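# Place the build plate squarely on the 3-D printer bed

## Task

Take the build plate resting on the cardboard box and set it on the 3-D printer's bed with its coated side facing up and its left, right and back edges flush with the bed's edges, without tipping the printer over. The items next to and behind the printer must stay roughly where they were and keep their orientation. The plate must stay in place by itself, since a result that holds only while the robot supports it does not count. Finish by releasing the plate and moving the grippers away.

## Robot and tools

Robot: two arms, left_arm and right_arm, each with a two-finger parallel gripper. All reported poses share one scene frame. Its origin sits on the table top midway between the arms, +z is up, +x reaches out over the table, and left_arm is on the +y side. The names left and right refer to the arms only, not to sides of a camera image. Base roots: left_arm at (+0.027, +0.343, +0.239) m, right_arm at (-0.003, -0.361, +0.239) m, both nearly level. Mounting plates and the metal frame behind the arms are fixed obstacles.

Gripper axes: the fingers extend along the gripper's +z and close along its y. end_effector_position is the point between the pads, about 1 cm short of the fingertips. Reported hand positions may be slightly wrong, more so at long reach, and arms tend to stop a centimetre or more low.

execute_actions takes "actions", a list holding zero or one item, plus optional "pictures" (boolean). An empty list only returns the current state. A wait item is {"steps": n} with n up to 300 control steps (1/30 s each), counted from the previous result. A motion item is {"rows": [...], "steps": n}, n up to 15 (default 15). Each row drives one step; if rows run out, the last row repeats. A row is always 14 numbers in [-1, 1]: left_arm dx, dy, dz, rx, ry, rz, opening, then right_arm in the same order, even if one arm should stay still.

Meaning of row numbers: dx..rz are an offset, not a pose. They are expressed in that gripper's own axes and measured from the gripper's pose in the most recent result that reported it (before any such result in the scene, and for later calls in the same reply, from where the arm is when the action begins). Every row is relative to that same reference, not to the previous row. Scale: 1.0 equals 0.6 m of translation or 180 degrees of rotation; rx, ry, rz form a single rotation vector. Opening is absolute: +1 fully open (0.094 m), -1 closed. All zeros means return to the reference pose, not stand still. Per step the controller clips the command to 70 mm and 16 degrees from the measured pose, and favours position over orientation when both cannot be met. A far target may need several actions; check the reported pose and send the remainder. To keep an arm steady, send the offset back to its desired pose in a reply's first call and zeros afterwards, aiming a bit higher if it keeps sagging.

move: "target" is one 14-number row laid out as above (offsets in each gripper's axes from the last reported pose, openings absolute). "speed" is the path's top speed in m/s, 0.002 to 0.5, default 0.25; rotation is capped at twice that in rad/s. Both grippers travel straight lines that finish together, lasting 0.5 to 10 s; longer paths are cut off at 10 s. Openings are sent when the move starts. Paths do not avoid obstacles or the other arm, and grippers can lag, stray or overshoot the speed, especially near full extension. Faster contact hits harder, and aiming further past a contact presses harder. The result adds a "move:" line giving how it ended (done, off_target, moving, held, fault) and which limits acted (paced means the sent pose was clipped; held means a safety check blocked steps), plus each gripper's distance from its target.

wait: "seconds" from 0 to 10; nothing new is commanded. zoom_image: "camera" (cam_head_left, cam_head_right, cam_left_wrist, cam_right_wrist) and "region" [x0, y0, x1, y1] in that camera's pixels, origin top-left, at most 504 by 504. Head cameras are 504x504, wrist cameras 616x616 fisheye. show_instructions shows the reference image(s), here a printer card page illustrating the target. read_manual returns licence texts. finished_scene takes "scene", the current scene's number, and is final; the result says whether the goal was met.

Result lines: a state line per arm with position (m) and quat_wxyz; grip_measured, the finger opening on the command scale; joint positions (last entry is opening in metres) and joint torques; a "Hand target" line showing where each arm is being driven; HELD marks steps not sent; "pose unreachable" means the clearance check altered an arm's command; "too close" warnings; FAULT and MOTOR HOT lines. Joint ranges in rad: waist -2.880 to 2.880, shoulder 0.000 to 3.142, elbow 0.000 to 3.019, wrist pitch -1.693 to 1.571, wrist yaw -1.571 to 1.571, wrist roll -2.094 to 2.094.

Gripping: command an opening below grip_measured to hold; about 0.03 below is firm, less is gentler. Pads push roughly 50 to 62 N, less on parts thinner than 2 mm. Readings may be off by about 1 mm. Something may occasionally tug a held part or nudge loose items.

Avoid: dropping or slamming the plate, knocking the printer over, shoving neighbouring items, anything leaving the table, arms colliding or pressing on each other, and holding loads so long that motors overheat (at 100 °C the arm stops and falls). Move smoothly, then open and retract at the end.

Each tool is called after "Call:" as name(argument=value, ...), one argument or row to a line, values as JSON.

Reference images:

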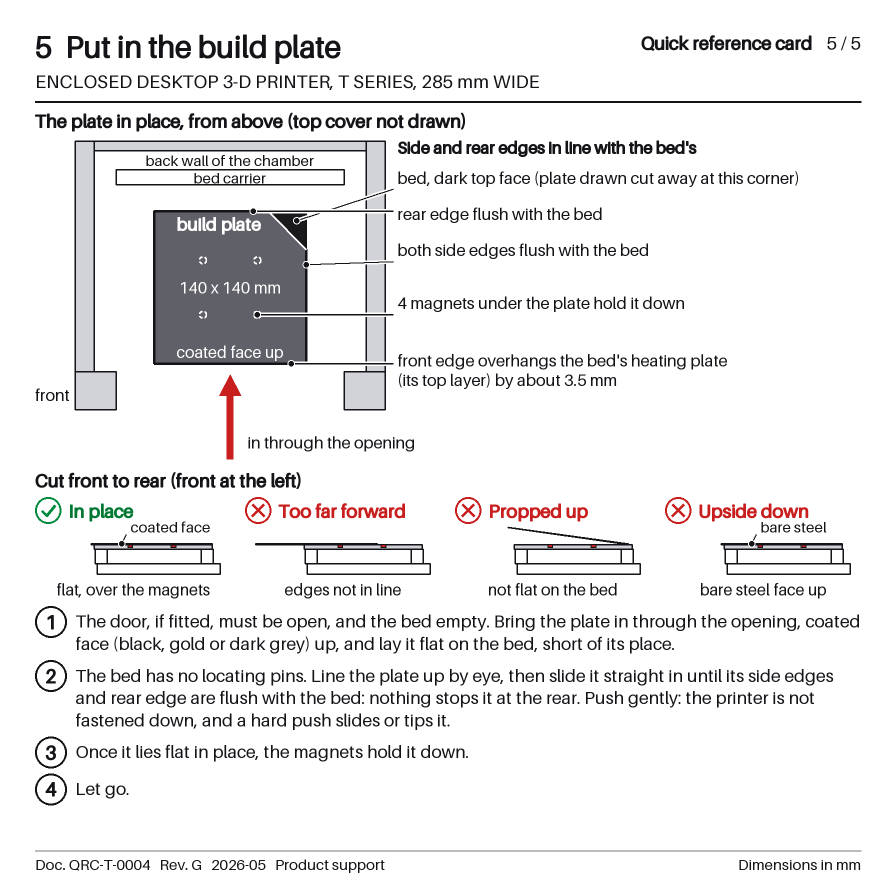

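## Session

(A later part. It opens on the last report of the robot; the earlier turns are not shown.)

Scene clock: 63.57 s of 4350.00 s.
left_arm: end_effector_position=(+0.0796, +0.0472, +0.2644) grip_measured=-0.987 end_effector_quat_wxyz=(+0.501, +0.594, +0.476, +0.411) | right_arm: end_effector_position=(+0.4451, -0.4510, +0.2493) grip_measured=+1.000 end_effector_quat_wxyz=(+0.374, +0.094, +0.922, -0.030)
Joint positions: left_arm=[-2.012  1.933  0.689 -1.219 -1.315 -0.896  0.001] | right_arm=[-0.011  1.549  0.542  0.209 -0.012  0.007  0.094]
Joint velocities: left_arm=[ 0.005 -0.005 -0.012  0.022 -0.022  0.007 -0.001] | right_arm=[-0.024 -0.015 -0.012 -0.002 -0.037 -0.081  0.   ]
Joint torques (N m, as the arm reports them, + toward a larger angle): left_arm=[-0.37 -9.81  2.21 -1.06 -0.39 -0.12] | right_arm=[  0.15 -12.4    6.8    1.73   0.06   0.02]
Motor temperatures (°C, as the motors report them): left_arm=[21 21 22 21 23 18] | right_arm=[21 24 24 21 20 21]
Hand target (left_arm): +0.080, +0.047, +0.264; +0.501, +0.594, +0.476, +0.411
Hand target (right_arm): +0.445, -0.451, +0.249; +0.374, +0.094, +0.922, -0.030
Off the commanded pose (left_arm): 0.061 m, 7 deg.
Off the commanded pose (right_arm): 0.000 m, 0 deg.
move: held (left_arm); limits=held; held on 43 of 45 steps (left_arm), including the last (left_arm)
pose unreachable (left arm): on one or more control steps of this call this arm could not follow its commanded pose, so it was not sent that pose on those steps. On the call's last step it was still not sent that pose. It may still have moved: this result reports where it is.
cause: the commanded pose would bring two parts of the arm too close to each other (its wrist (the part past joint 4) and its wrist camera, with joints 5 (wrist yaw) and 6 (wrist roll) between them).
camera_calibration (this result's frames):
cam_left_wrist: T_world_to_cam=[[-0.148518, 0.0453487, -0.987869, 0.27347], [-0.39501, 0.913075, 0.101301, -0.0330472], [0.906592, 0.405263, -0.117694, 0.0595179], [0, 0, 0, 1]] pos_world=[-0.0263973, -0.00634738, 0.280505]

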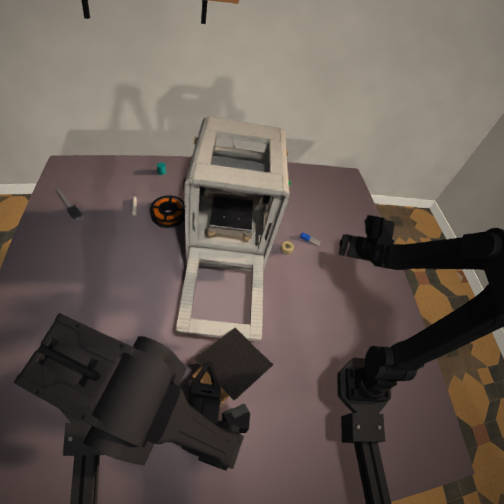

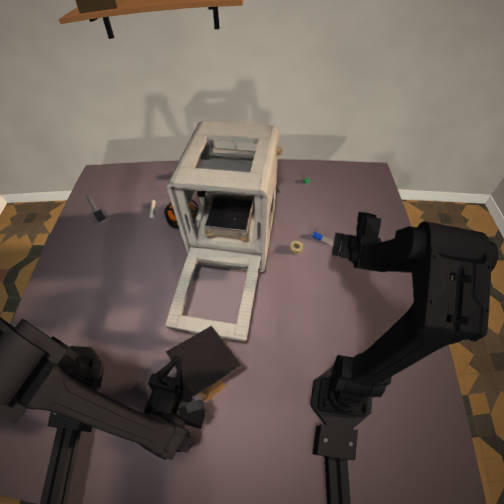

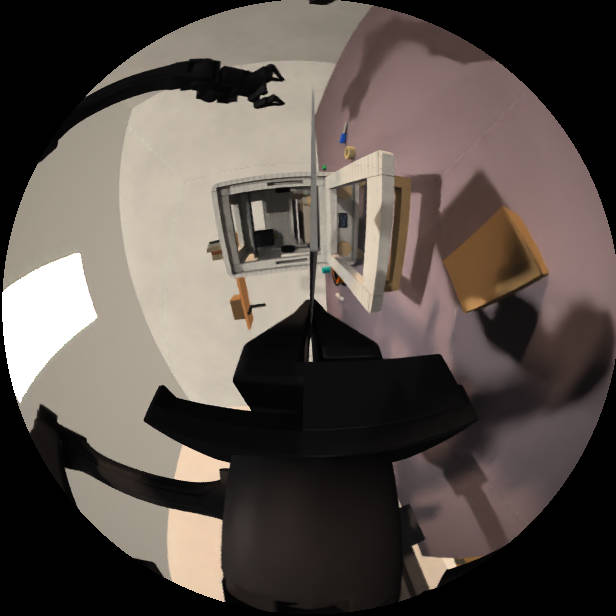

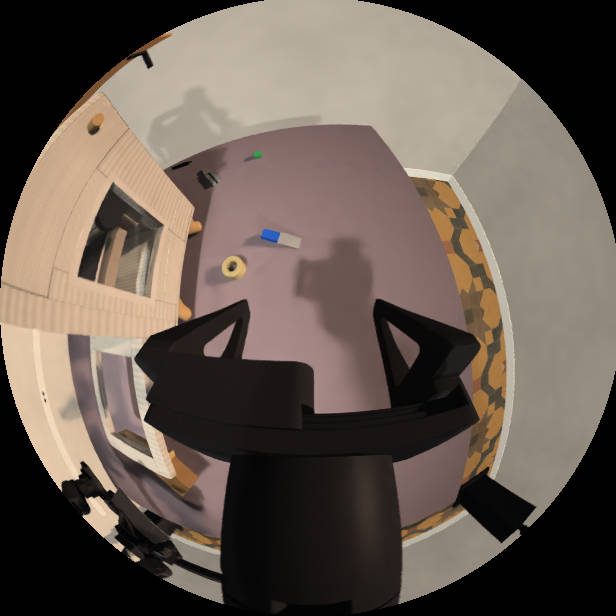

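Call:
move(
  target=[0,0.08,-0.02,0.075,0,0,-1,0,0,-0.2,0,-0.25,0,0],
  speed=0.1,
)

Call:
move(
  target=[0.1,0.12,0.28,0,0,0,-1,-0.05,0,0,0,0,-0.5,0],
  speed=0.15,
)

Call:
move(
  target=[0,0,0,-0.125,0,0,-1,0.1,0,-0.2,0,-0.28,0,0],
  speed=0.1,
)

Scene clock: 70.23 s of 4350.00 s.
left_arm: end_effector_position=(+0.0711, +0.0458, +0.3108) grip_measured=-0.987 end_effector_quat_wxyz=(+0.424, +0.653, +0.512, +0.362) | right_arm: end_effector_position=(+0.3647, -0.4347, +0.3353) grip_measured=+0.002 end_effector_quat_wxyz=(+0.682, +0.072, +0.725, -0.062)
Joint positions: left_arm=[-2.     1.579  0.65  -1.096 -1.139 -0.45   0.001] | right_arm=[-0.011  1.73   0.108  1.562 -0.012  0.007  0.047]
Joint velocities: left_arm=[-0.005 -0.005  0.007 -0.002 -0.037  0.037 -0.   ] | right_arm=[-0.005 -0.015 -0.002  0.017 -0.051 -0.095 -0.   ]
Joint torques (N m, as the arm reports them, + toward a larger angle): left_arm=[  0.96 -10.4    4.17   0.24  -0.64  -0.11] | right_arm=[ 0.68 -8.97  0.95  2.45  0.   -0.02]
Motor temperatures (°C, as the motors report them): left_arm=[21 21 22 21 23 18] | right_arm=[21 24 24 21 20 21]
Hand target (left_arm): +0.076, +0.046, +0.315; +0.428, +0.646, +0.523, +0.355
Hand target (right_arm): +0.363, -0.434, +0.338; +0.686, +0.071, +0.721, -0.062
Off the commanded pose (left_arm): 0.005 m, 2 deg.
Off the commanded pose (right_arm): 0.002 m, 3 deg.
joint sent to its limit (right arm) — the command would take joint 4 (wrist pitch) past its upper limit, so that joint was sent only as far as its limit.
move: off_target (right_arm)
camera_calibration (this result's frames):
cam_left_wrist: T_world_to_cam=[[-0.356158, 0.116728, -0.927106, 0.310698], [-0.358605, 0.899121, 0.250966, -0.0882812], [0.862875, 0.421849, -0.27837, 0.125493], [0, 0, 0, 1]] pos_world=[-0.0292851, -0.00983055, 0.345139]
cam_right_wrist: T_world_to_cam=[[-0.201025, -0.979305, -0.0234639, -0.343041], [-0.620464, 0.145827, -0.770558, 0.548595], [0.758033, -0.140343, -0.636938, 0.000813916], [0, 0, 0, 1]] pos_world=[0.270806, -0.415827, 0.415193]

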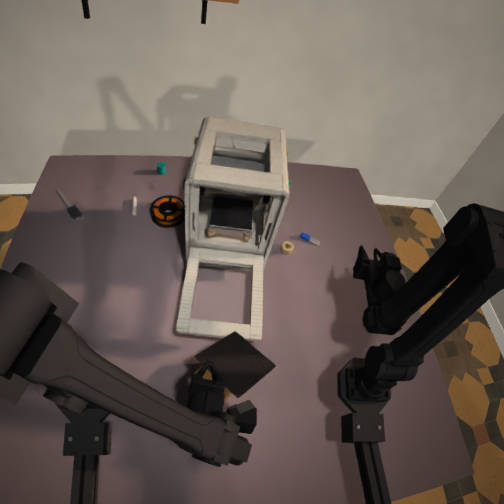

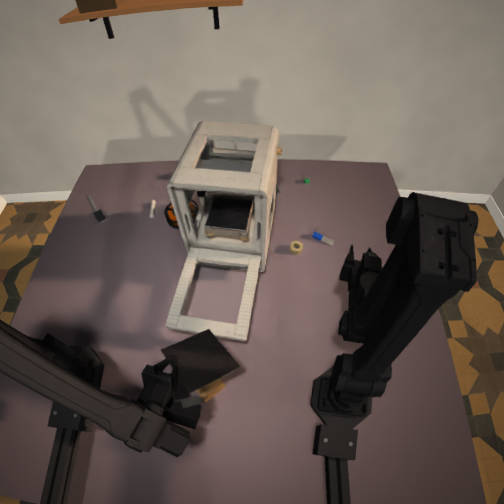

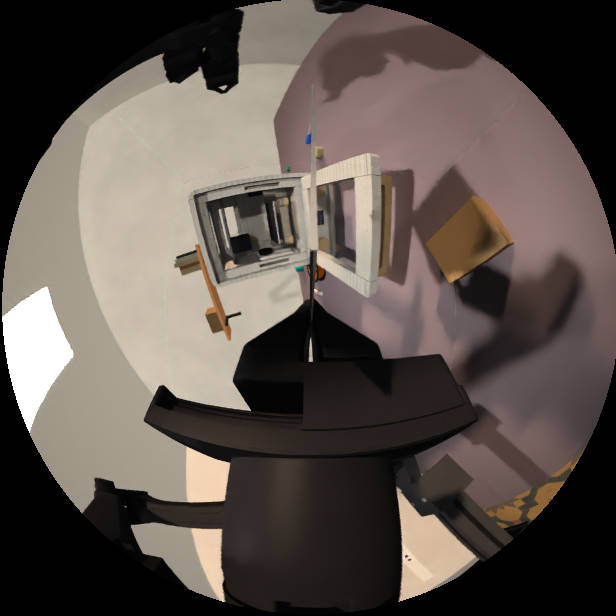

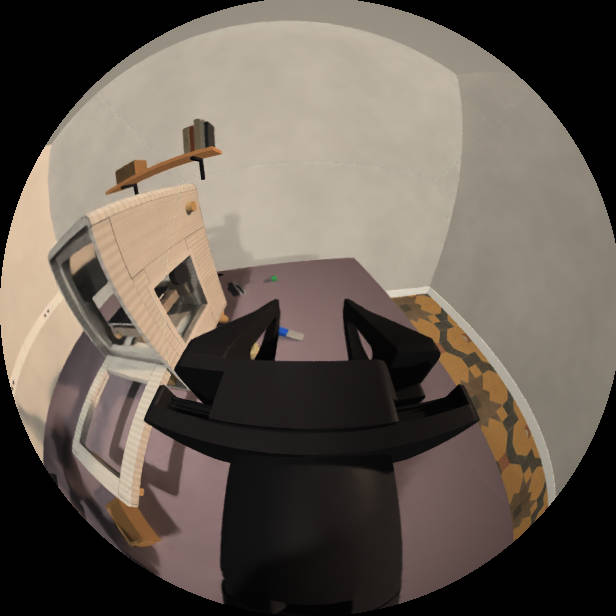

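Scene clock: 75.93 s of 4350.00 s.
left_arm: end_effector_position=(+0.2603, +0.0660, +0.3148) grip_measured=-0.987 end_effector_quat_wxyz=(+0.412, +0.659, +0.510, +0.368) | right_arm: end_effector_position=(+0.3659, -0.4349, +0.3609) grip_measured=+0.002 end_effector_quat_wxyz=(+0.440, -0.460, +0.568, -0.522)
Joint positions: left_arm=[-1.3    1.337  0.334  0.268 -0.953  1.008  0.001] | right_arm=[-0.011  1.485  0.108  1.311 -0.012 -1.552  0.047]
Joint velocities: left_arm=[-0.005 -0.015  0.012 -0.007 -0.037  0.051  0.002] | right_arm=[ 0.005 -0.005 -0.017  0.012 -0.051 -0.007 -0.001]
Joint torques (N m, as the arm reports them, + toward a larger angle): left_arm=[ 1.44 -5.5   5.23  2.37 -0.28 -0.02] | right_arm=[ 0.39 -8.67  4.06  1.72  0.11  0.06]
Motor temperatures (°C, as the motors report them): left_arm=[21 21 22 21 23 18] | right_arm=[21 24 23 21 20 21]
Hand target (left_arm): +0.264, +0.068, +0.317; +0.419, +0.650, +0.516, +0.367
Hand target (right_arm): +0.367, -0.435, +0.364; +0.439, -0.462, +0.564, -0.526
Off the commanded pose (left_arm): 0.003 m, 2 deg.
Off the commanded pose (right_arm): 0.004 m, 1 deg.
move: done
camera_calibration (this result's frames):
cam_left_wrist: T_world_to_cam=[[-0.363925, 0.142279, -0.920497, 0.377707], [-0.360319, 0.889817, 0.279992, -0.0476785], [0.858911, 0.433569, -0.272561, -0.0466964], [0, 0, 0, 1]] pos_world=[0.160386, 0.0089313, 0.3483]
cam_right_wrist: T_world_to_cam=[[0.0473036, -0.0457158, 0.997834, -0.39582], [-0.730243, -0.683179, 0.00331827, -0.0306124], [0.681548, -0.728818, -0.0657005, -0.417959], [0, 0, 0, 1]] pos_world=[0.281228, -0.343625, 0.367604]

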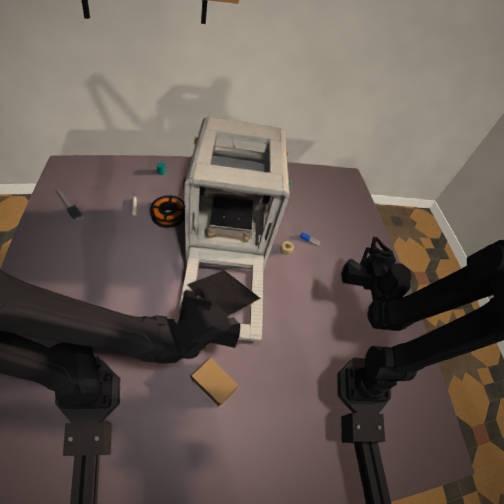

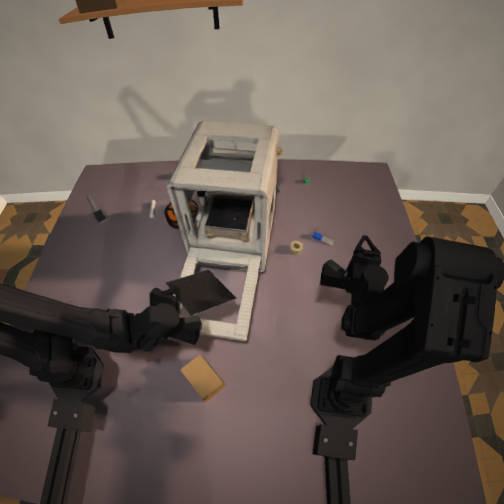

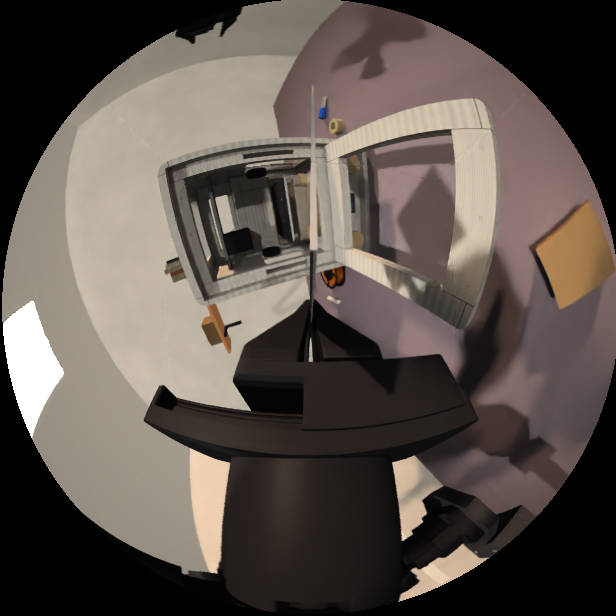

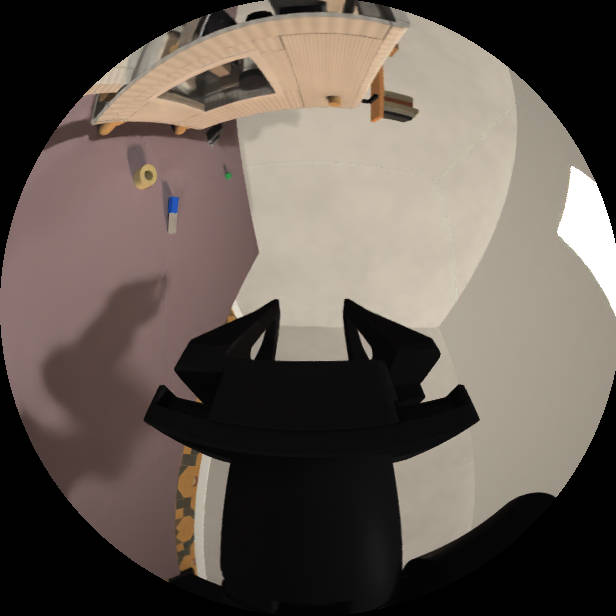

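Scene clock: 80.60 s of 4350.00 s.
left_arm: end_effector_position=(+0.2637, +0.0703, +0.3113) grip_measured=-0.987 end_effector_quat_wxyz=(+0.516, +0.577, +0.437, +0.458) | right_arm: end_effector_position=(+0.2780, -0.4461, +0.3615) grip_measured=+0.002 end_effector_quat_wxyz=(+0.592, -0.581, +0.429, -0.358)
Joint positions: left_arm=[-1.324  1.889  0.24   1.548 -1.092  1.561  0.001] | right_arm=[-0.696  1.446  0.081  1.224 -1.275 -1.614  0.047]
Joint velocities: left_arm=[-0.015 -0.015 -0.007 -0.007  0.066 -0.037 -0.001] | right_arm=[-0.015 -0.005  0.012 -0.007  0.066 -0.051 -0.001]
Joint torques (N m, as the arm reports them, + toward a larger angle): left_arm=[-1.18 -7.39  1.02  2.7  -0.2  -0.11] | right_arm=[ 0.64 -5.7   3.31  1.57  0.03  0.08]
Motor temperatures (°C, as the motors report them): left_arm=[21 21 22 21 23 18] | right_arm=[21 24 23 21 20 21]
Hand target (left_arm): +0.260, +0.068, +0.314; +0.526, +0.573, +0.436, +0.453
Hand target (right_arm): +0.278, -0.445, +0.362; +0.593, -0.581, +0.428, -0.357
Off the commanded pose (left_arm): 0.007 m, 2 deg.
Off the commanded pose (right_arm): 0.049 m, 17 deg; orientation clipped at the last step of the last action.
joint sent to its limit (left arm) — the command would take joint 4 (wrist pitch) past its upper limit, so that joint was sent only as far as its limit.
move: held (right_arm); limits=paced,held; held on 52 of 140 steps (right_arm), including the last (right_arm)
pose unreachable (right arm): on one or more control steps of this call this arm could not follow its commanded pose, so it was not sent that pose on those steps. On the call's last step it was still not sent that pose. It may still have moved: this result reports where it is.
cause: the commanded pose would bring two parts of the arm too close to each other (its wrist (the part past joint 4) and its wrist camera, with joints 5 (wrist yaw) and 6 (wrist roll) between them).
camera_calibration (this result's frames):
cam_left_wrist: T_world_to_cam=[[-0.0253176, 0.0871659, -0.995872, 0.313134], [-0.410505, 0.90742, 0.08986, 0.0219012], [0.911507, 0.411086, 0.0128084, -0.153572], [0, 0, 0, 1]] pos_world=[0.156901, 0.0159631, 0.311841]
cam_right_wrist: T_world_to_cam=[[0.0694323, -0.0892546, 0.993586, -0.416813], [-0.239797, -0.96828, -0.0702242, -0.33937], [0.968337, -0.233383, -0.0886329, -0.216513], [0, 0, 0, 1]] pos_world=[0.157218, -0.416338, 0.371118]

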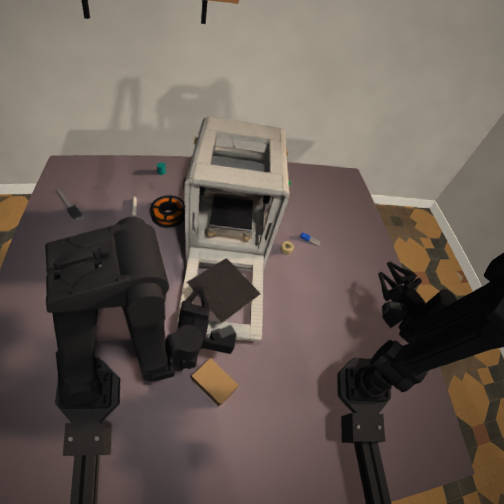

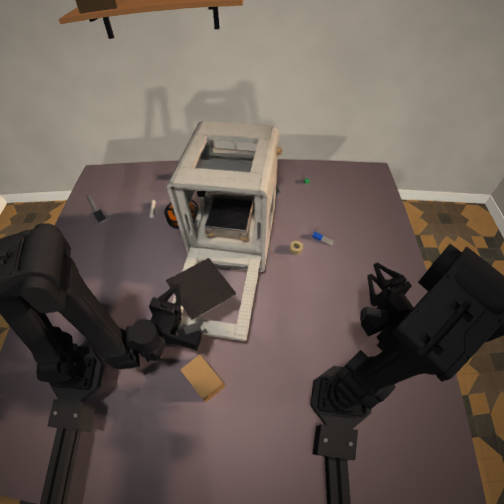

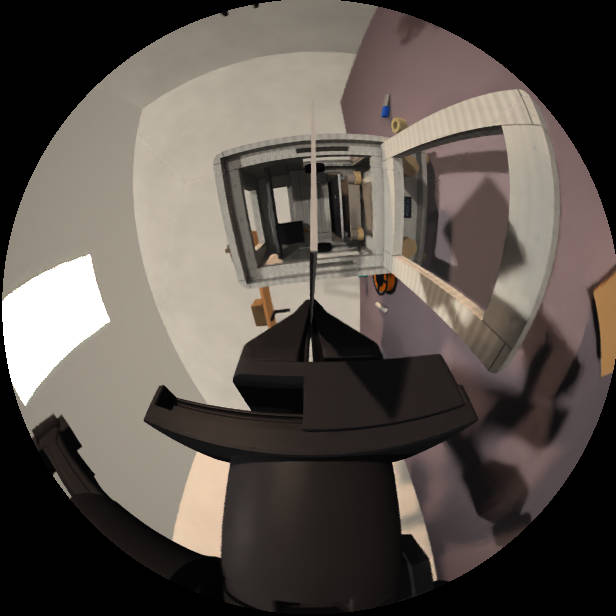

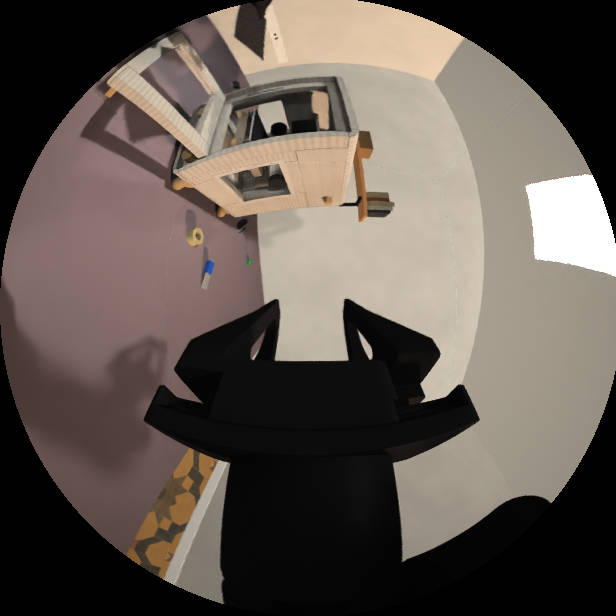

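Call:
move(
  target=[0,0.09,0,-0.012,-0.27,-0.02,-1,-0.35,0,0.1,0,0,0,0],
  speed=0.12,
)

Call:
move(
  target=[0,0,0,0,0,0,-1,-0.2,-0.03,0,0,-0.31,0.02,0],
  speed=0.15,
)

Call:
zoom_image(
  camera="cam_head_right",
  region=[130, 230, 330, 430],
)

Scene clock: 88.57 s of 4350.00 s.
left_arm: end_effector_position=(+0.2600, +0.0643, +0.3565) grip_measured=-0.987 end_effector_quat_wxyz=(+0.662, +0.704, +0.195, +0.165) | right_arm: end_effector_position=(+0.2741, -0.4087, +0.3596) grip_measured=+0.002 end_effector_quat_wxyz=(+0.589, -0.582, +0.435, -0.354)
Joint positions: left_arm=[-0.749  1.509  0.088  1.349  0.339  1.571  0.001] | right_arm=[-0.567  1.381  0.001  1.251 -1.142 -1.589  0.047]
Joint velocities: left_arm=[-0.005 -0.005  0.002 -0.002 -0.037 -0.066 -0.001] | right_arm=[-0.015 -0.015 -0.007 -0.007  0.022  0.007  0.   ]
Joint torques (N m, as the arm reports them, + toward a larger angle): left_arm=[ 1.55 -6.18  4.05  0.94  0.24 -0.18] | right_arm=[ 0.41 -4.31  3.77  1.63 -0.02  0.12]
Motor temperatures (°C, as the motors report them): left_arm=[21 21 22 21 23 18] | right_arm=[21 24 23 21 20 21]
Hand target (left_arm): +0.267, +0.064, +0.366; +0.670, +0.695, +0.196, +0.170
Hand target (right_arm): +0.274, -0.411, +0.360; +0.589, -0.581, +0.436, -0.355
Off the commanded pose (left_arm): 0.010 m, 2 deg.
Off the commanded pose (right_arm): 0.181 m, 1 deg; position clipped at the last step of the last action.
After step 90, 1.13 s passed at rest.
move: held (right_arm); limits=paced,held; held on 93 of 115 steps (right_arm), including the last (right_arm)
pose unreachable (right arm): on one or more control steps of this call this arm could not follow its commanded pose, so it was not sent that pose on those steps. On the call's last step it was still not sent that pose. It may still have moved: this result reports where it is.
cause: the commanded pose would bring two parts of the arm too close to each other (its shoulder (the part past joint 1) and its forearm (the part past joint 3), with joints 2 (shoulder) and 3 (elbow) between them).
camera_calibration (this result's frames):
cam_left_wrist: T_world_to_cam=[[-0.0513682, 0.0424111, -0.997779, 0.368954], [0.419181, 0.907744, 0.0170036, -0.167967], [0.906448, -0.417376, -0.0644071, -0.0661917], [0, 0, 0, 1]] pos_world=[0.14936, 0.109196, 0.366727]
cam_right_wrist: T_world_to_cam=[[0.0835715, -0.0919849, 0.992247, -0.415887], [-0.244849, -0.967101, -0.0690314, -0.302778], [0.965953, -0.237181, -0.103344, -0.199836], [0, 0, 0, 1]] pos_world=[0.153654, -0.37847, 0.371109]

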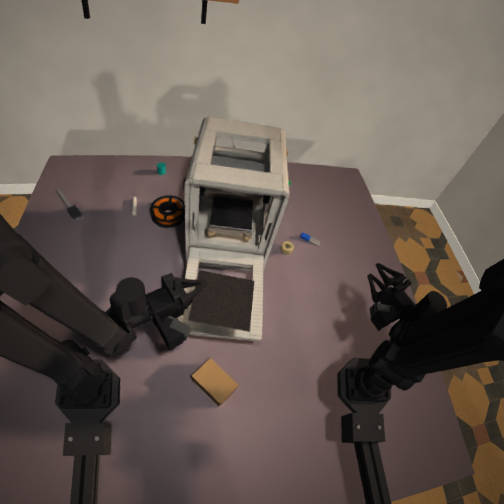

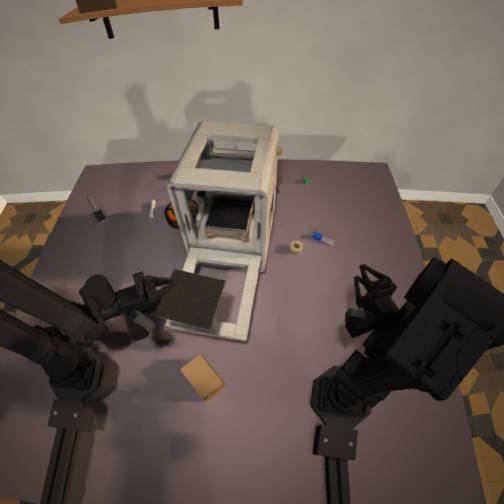

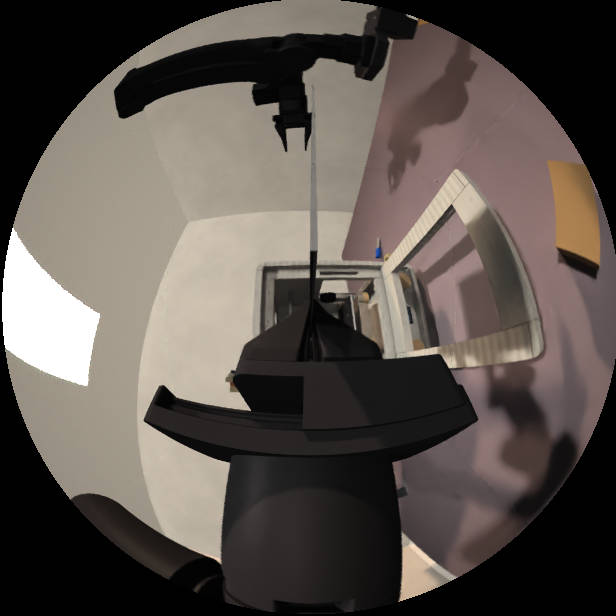

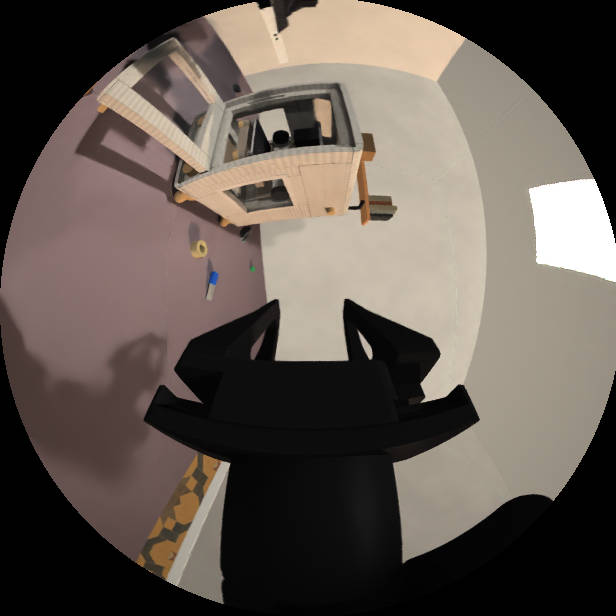

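Scene clock: 92.33 s of 4350.00 s.
left_arm: end_effector_position=(+0.2599, +0.0643, +0.3564) grip_measured=-0.987 end_effector_quat_wxyz=(+0.662, +0.704, +0.195, +0.164) | right_arm: end_effector_position=(+0.2638, -0.3876, +0.3603) grip_measured=+0.002 end_effector_quat_wxyz=(+0.619, -0.602, +0.399, -0.308)
Joint positions: left_arm=[-0.749  1.509  0.088  1.348  0.339  1.571  0.001] | right_arm=[-0.567  1.381  0.001  1.233 -1.278 -1.589  0.047]
Joint velocities: left_arm=[ 0.005 -0.005 -0.007  0.002 -0.022 -0.022  0.   ] | right_arm=[-0.005 -0.005 -0.022  0.007  0.007 -0.007 -0.001]
Joint torques (N m, as the arm reports them, + toward a larger angle): left_arm=[ 0.03 -5.47  2.8   1.68  0.01 -0.21] | right_arm=[ 0.1  -4.28  3.37  1.57  0.03  0.1 ]
Motor temperatures (°C, as the motors report them): left_arm=[21 21 22 21 23 18] | right_arm=[21 23 23 21 20 21]
Hand target (left_arm): +0.260, +0.064, +0.356; +0.662, +0.704, +0.195, +0.164
Hand target (right_arm): +0.264, -0.388, +0.360; +0.619, -0.602, +0.399, -0.308
Off the commanded pose (left_arm): 0.000 m, 0 deg.
Off the commanded pose (right_arm): 0.099 m, 48 deg; position and orientation clipped at the last step of the last action.
move: held (right_arm); limits=paced,held; held on 91 of 106 steps (right_arm), including the last (right_arm)
pose unreachable (right arm): on one or more control steps of this call this arm could not follow its commanded pose, so it was not sent that pose on those steps. On the call's last step it was still not sent that pose. It may still have moved: this result reports where it is.
cause: the commanded pose would bring two parts of the arm too close to each other (its wrist (the part past joint 4) and its wrist camera, with joints 5 (wrist yaw) and 6 (wrist roll) between them).
camera_calibration (this result's frames):
cam_left_wrist: T_world_to_cam=[[-0.0516551, 0.0426612, -0.997753, 0.368913], [0.419186, 0.907739, 0.0171106, -0.168006], [0.90643, -0.417361, -0.0647724, -0.066057], [0, 0, 0, 1]] pos_world=[0.149358, 0.109198, 0.36668]
cam_right_wrist: T_world_to_cam=[[0.0966341, -0.105514, 0.989711, -0.421565], [-0.112722, -0.989128, -0.0944459, -0.319069], [0.988916, -0.102436, -0.107477, -0.137135], [0, 0, 0, 1]] pos_world=[0.140386, -0.374129, 0.372354]

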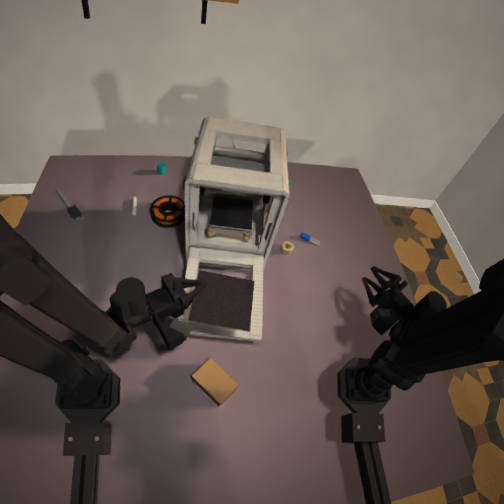

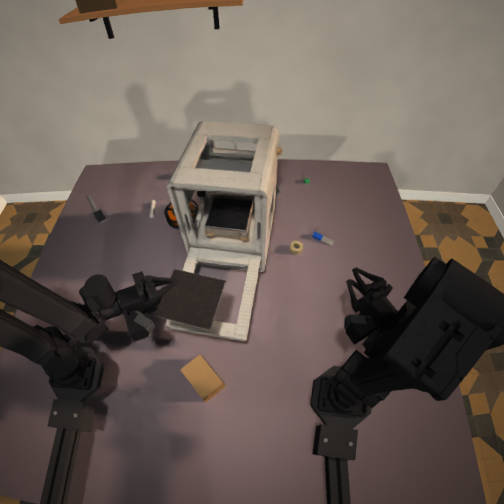

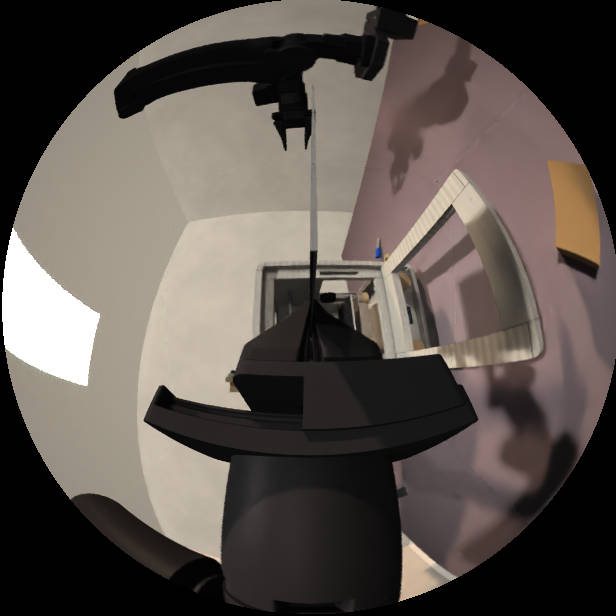

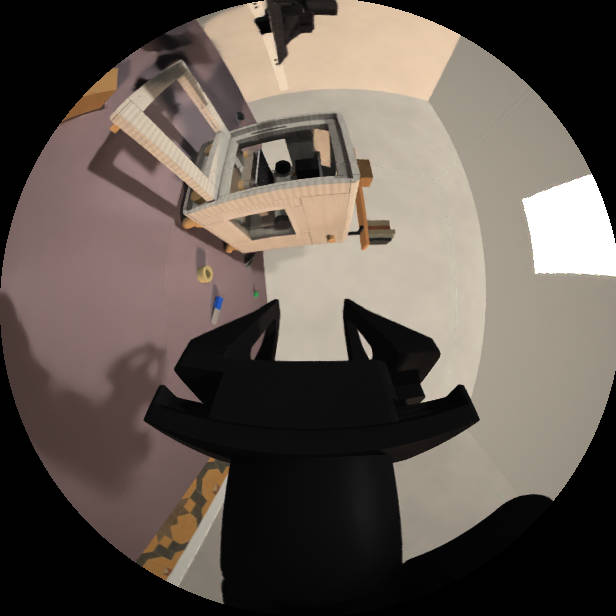

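Region (130, 230, 330, 430) of cam_head_right's 504x504 image, scaled by 2.520, with more detail than that image has.

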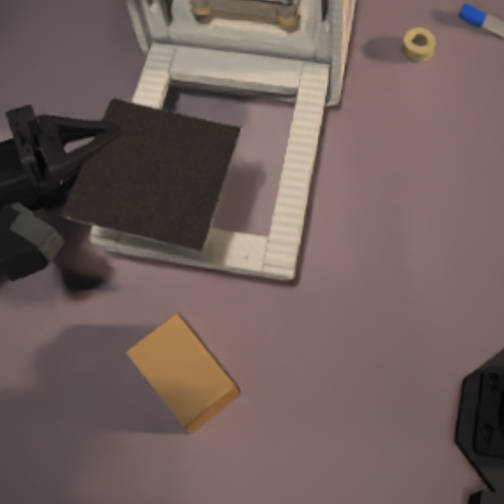

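Call:
move(
  target=[0,0,0,0,0,0,-1,0,-0.01,0.2,0.01,0,-0.04,0],
  speed=0.2,
)

Call:
move(
  target=[0,0,0,0,0,0,-1,-0.433,0,-0.09,0,-0.255,0,0],
  speed=0.15,
)

Call:
zoom_image(
  camera="cam_head_right",
  region=[130, 230, 330, 430],
)

Scene clock: 95.30 s of 4350.00 s.
left_arm: end_effector_position=(+0.2599, +0.0643, +0.3564) grip_measured=-0.987 end_effector_quat_wxyz=(+0.662, +0.704, +0.195, +0.164) | right_arm: end_effector_position=(+0.3631, -0.3304, +0.3589) grip_measured=+0.002 end_effector_quat_wxyz=(+0.606, -0.620, +0.362, -0.344)
Joint positions: left_arm=[-0.749  1.509  0.088  1.348  0.339  1.571  0.001] | right_arm=[-0.057  1.598  0.159  1.399 -0.773 -1.589  0.047]
Joint velocities: left_arm=[-0.024 -0.015 -0.012  0.027 -0.066  0.022  0.   ] | right_arm=[-0.005 -0.015  0.012  0.002  0.037 -0.022 -0.   ]
Joint torques (N m, as the arm reports them, + toward a larger angle): left_arm=[ 1.26 -4.99  3.24  1.4   0.07 -0.18] | right_arm=[ 1.13 -7.22  4.23  2.37  0.27 -0.01]
Motor temperatures (°C, as the motors report them): left_arm=[21 21 22 21 23 18] | right_arm=[21 23 23 21 20 21]
Hand target (left_arm): +0.260, +0.064, +0.356; +0.662, +0.704, +0.195, +0.164
Hand target (right_arm): +0.368, -0.332, +0.360; +0.605, -0.619, +0.356, -0.352
Off the commanded pose (left_arm): 0.000 m, 0 deg.
Off the commanded pose (right_arm): 0.006 m, 1 deg.
move: done
camera_calibration (this result's frames):
cam_left_wrist: T_world_to_cam=[[-0.0516551, 0.0426612, -0.997753, 0.368913], [0.419186, 0.907739, 0.0171106, -0.168006], [0.90643, -0.417361, -0.0647724, -0.066057], [0, 0, 0, 1]] pos_world=[0.149358, 0.109198, 0.36668]
cam_right_wrist: T_world_to_cam=[[0.0288196, -0.0152403, 0.999468, -0.372761], [-0.103066, -0.9946, -0.0121942, -0.286331], [0.994257, -0.10266, -0.0302347, -0.259391], [0, 0, 0, 1]] pos_world=[0.239133, -0.317094, 0.361229]

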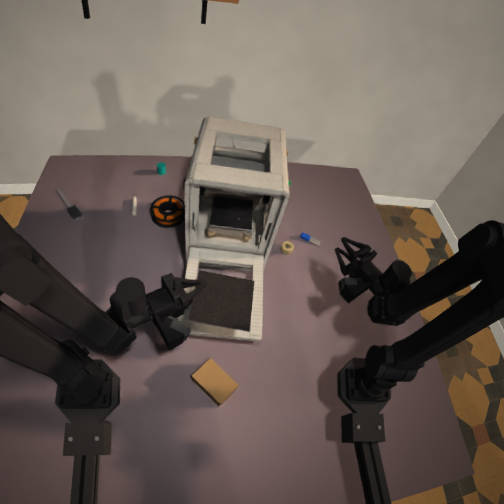

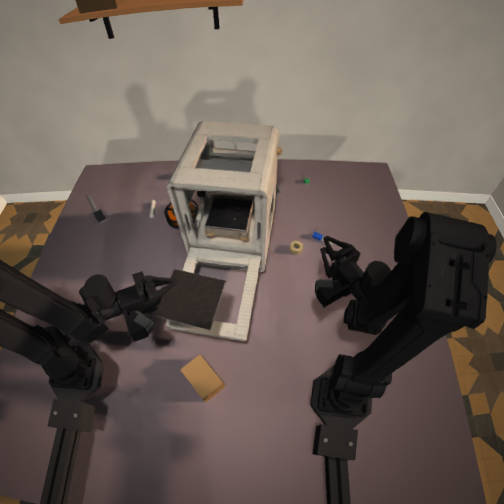

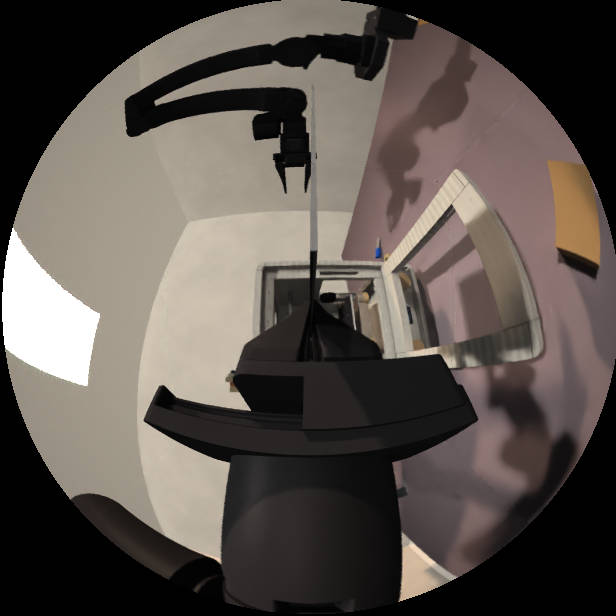

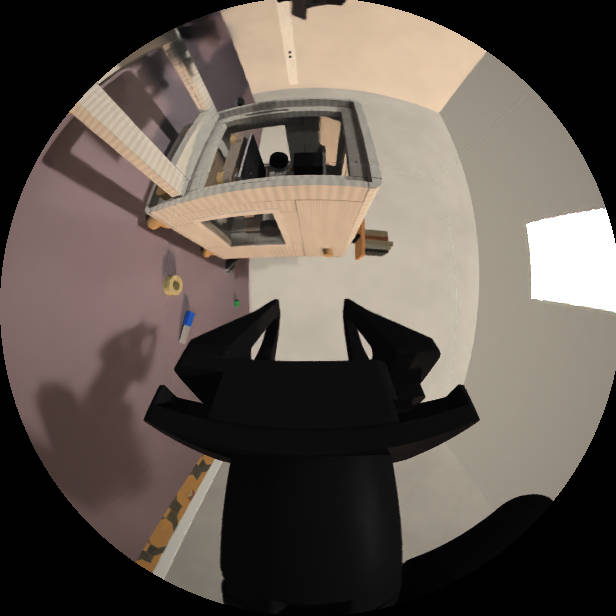

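Scene clock: 98.23 s of 4350.00 s.
left_arm: end_effector_position=(+0.2599, +0.0643, +0.3564) grip_measured=-0.987 end_effector_quat_wxyz=(+0.662, +0.704, +0.195, +0.164) | right_arm: end_effector_position=(+0.2326, -0.1831, +0.3548) grip_measured=+0.002 end_effector_quat_wxyz=(+0.679, -0.700, +0.174, -0.136)
Joint positions: left_arm=[-0.749  1.509  0.088  1.348  0.339  1.571  0.001] | right_arm=[ 0.333  1.549  0.     1.475 -0.985 -1.589  0.047]
Joint velocities: left_arm=[-0.015 -0.005  0.002 -0.007  0.022 -0.037  0.   ] | right_arm=[-0.005 -0.005  0.002  0.007  0.037 -0.037  0.   ]
Joint torques (N m, as the arm reports them, + toward a larger angle): left_arm=[ 0.46 -4.8   2.87  1.3  -0.01 -0.13] | right_arm=[ 0.67 -5.57  2.07  1.54  0.06  0.12]
Motor temperatures (°C, as the motors report them): left_arm=[21 21 22 21 23 18] | right_arm=[21 23 23 21 20 21]
Hand target (left_arm): +0.260, +0.064, +0.356; +0.662, +0.704, +0.195, +0.164
Hand target (right_arm): +0.234, -0.185, +0.355; +0.679, -0.699, +0.176, -0.139
Off the commanded pose (left_arm): 0.000 m, 0 deg.
Off the commanded pose (right_arm): 0.069 m, 11 deg.
move: held (right_arm); limits=held; held on 25 of 88 steps (right_arm), including the last (right_arm)
pose unreachable (right arm): on one or more control steps of this call this arm could not follow its commanded pose, so it was not sent that pose on those steps. On the call's last step it was still not sent that pose. It may still have moved: this result reports where it is.
cause: the commanded pose would bring two parts of the arm too close to each other (its shoulder (the part past joint 1) and its forearm (the part past joint 3), with joints 2 (shoulder) and 3 (elbow) between them).
camera_calibration (this result's frames):
cam_left_wrist: T_world_to_cam=[[-0.0516551, 0.0426612, -0.997753, 0.368913], [0.419186, 0.907739, 0.0171106, -0.168006], [0.90643, -0.417361, -0.0647724, -0.066057], [0, 0, 0, 1]] pos_world=[0.149358, 0.109198, 0.36668]
cam_right_wrist: T_world_to_cam=[[0.0679995, -0.000749167, 0.997685, -0.368463], [0.477862, -0.877806, -0.0332289, -0.259587], [0.875799, 0.479015, -0.0593324, 0.0297572], [0, 0, 0, 1]] pos_world=[0.123041, -0.242397, 0.36075]

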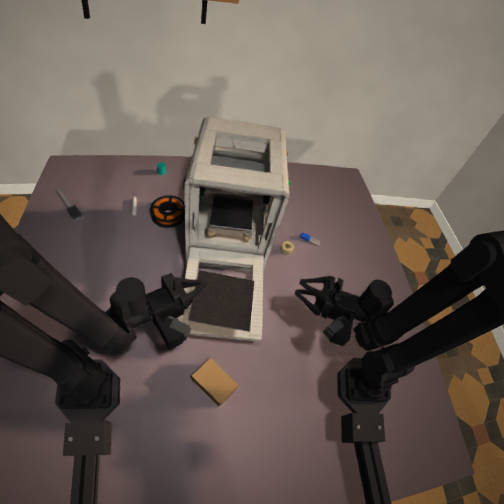

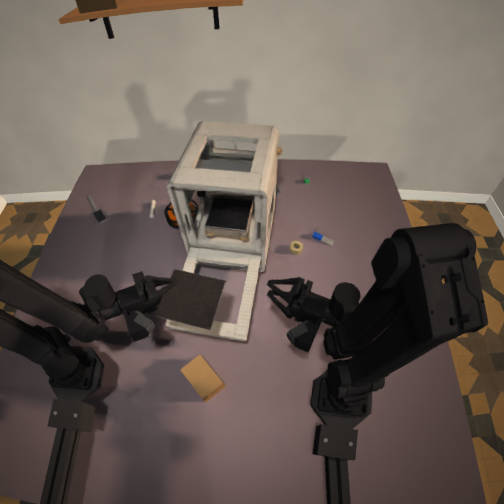

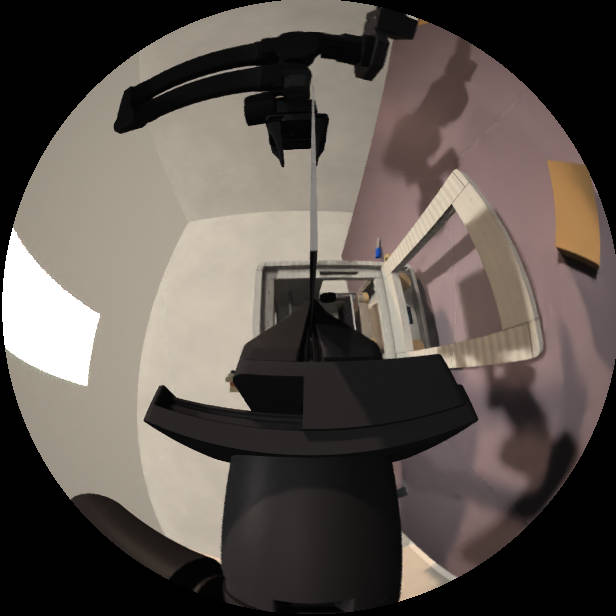

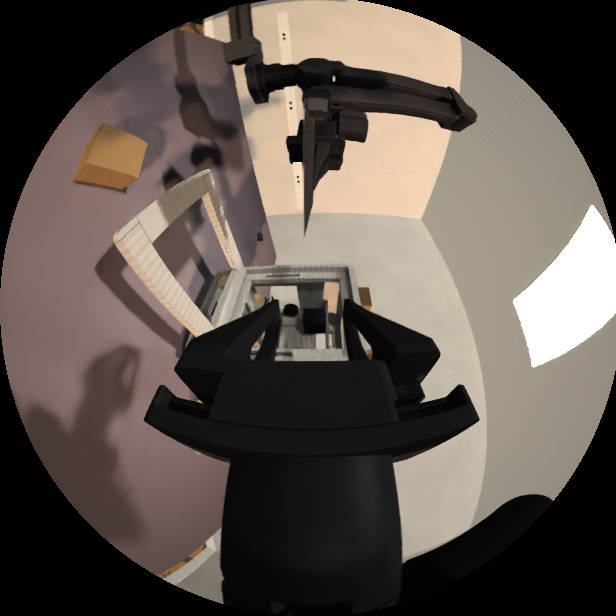

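Region (130, 230, 330, 430) of cam_head_right's 504x504 image, scaled by 2.520, with more detail than that image has.

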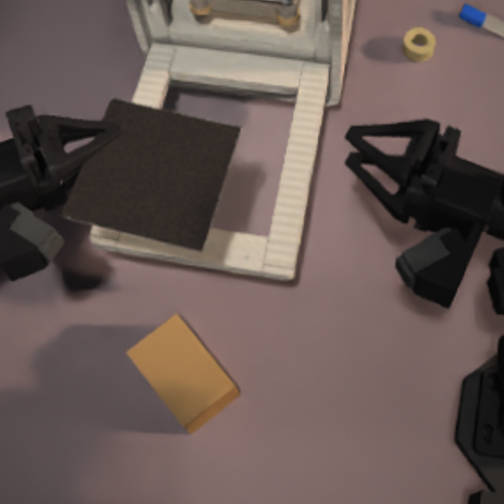

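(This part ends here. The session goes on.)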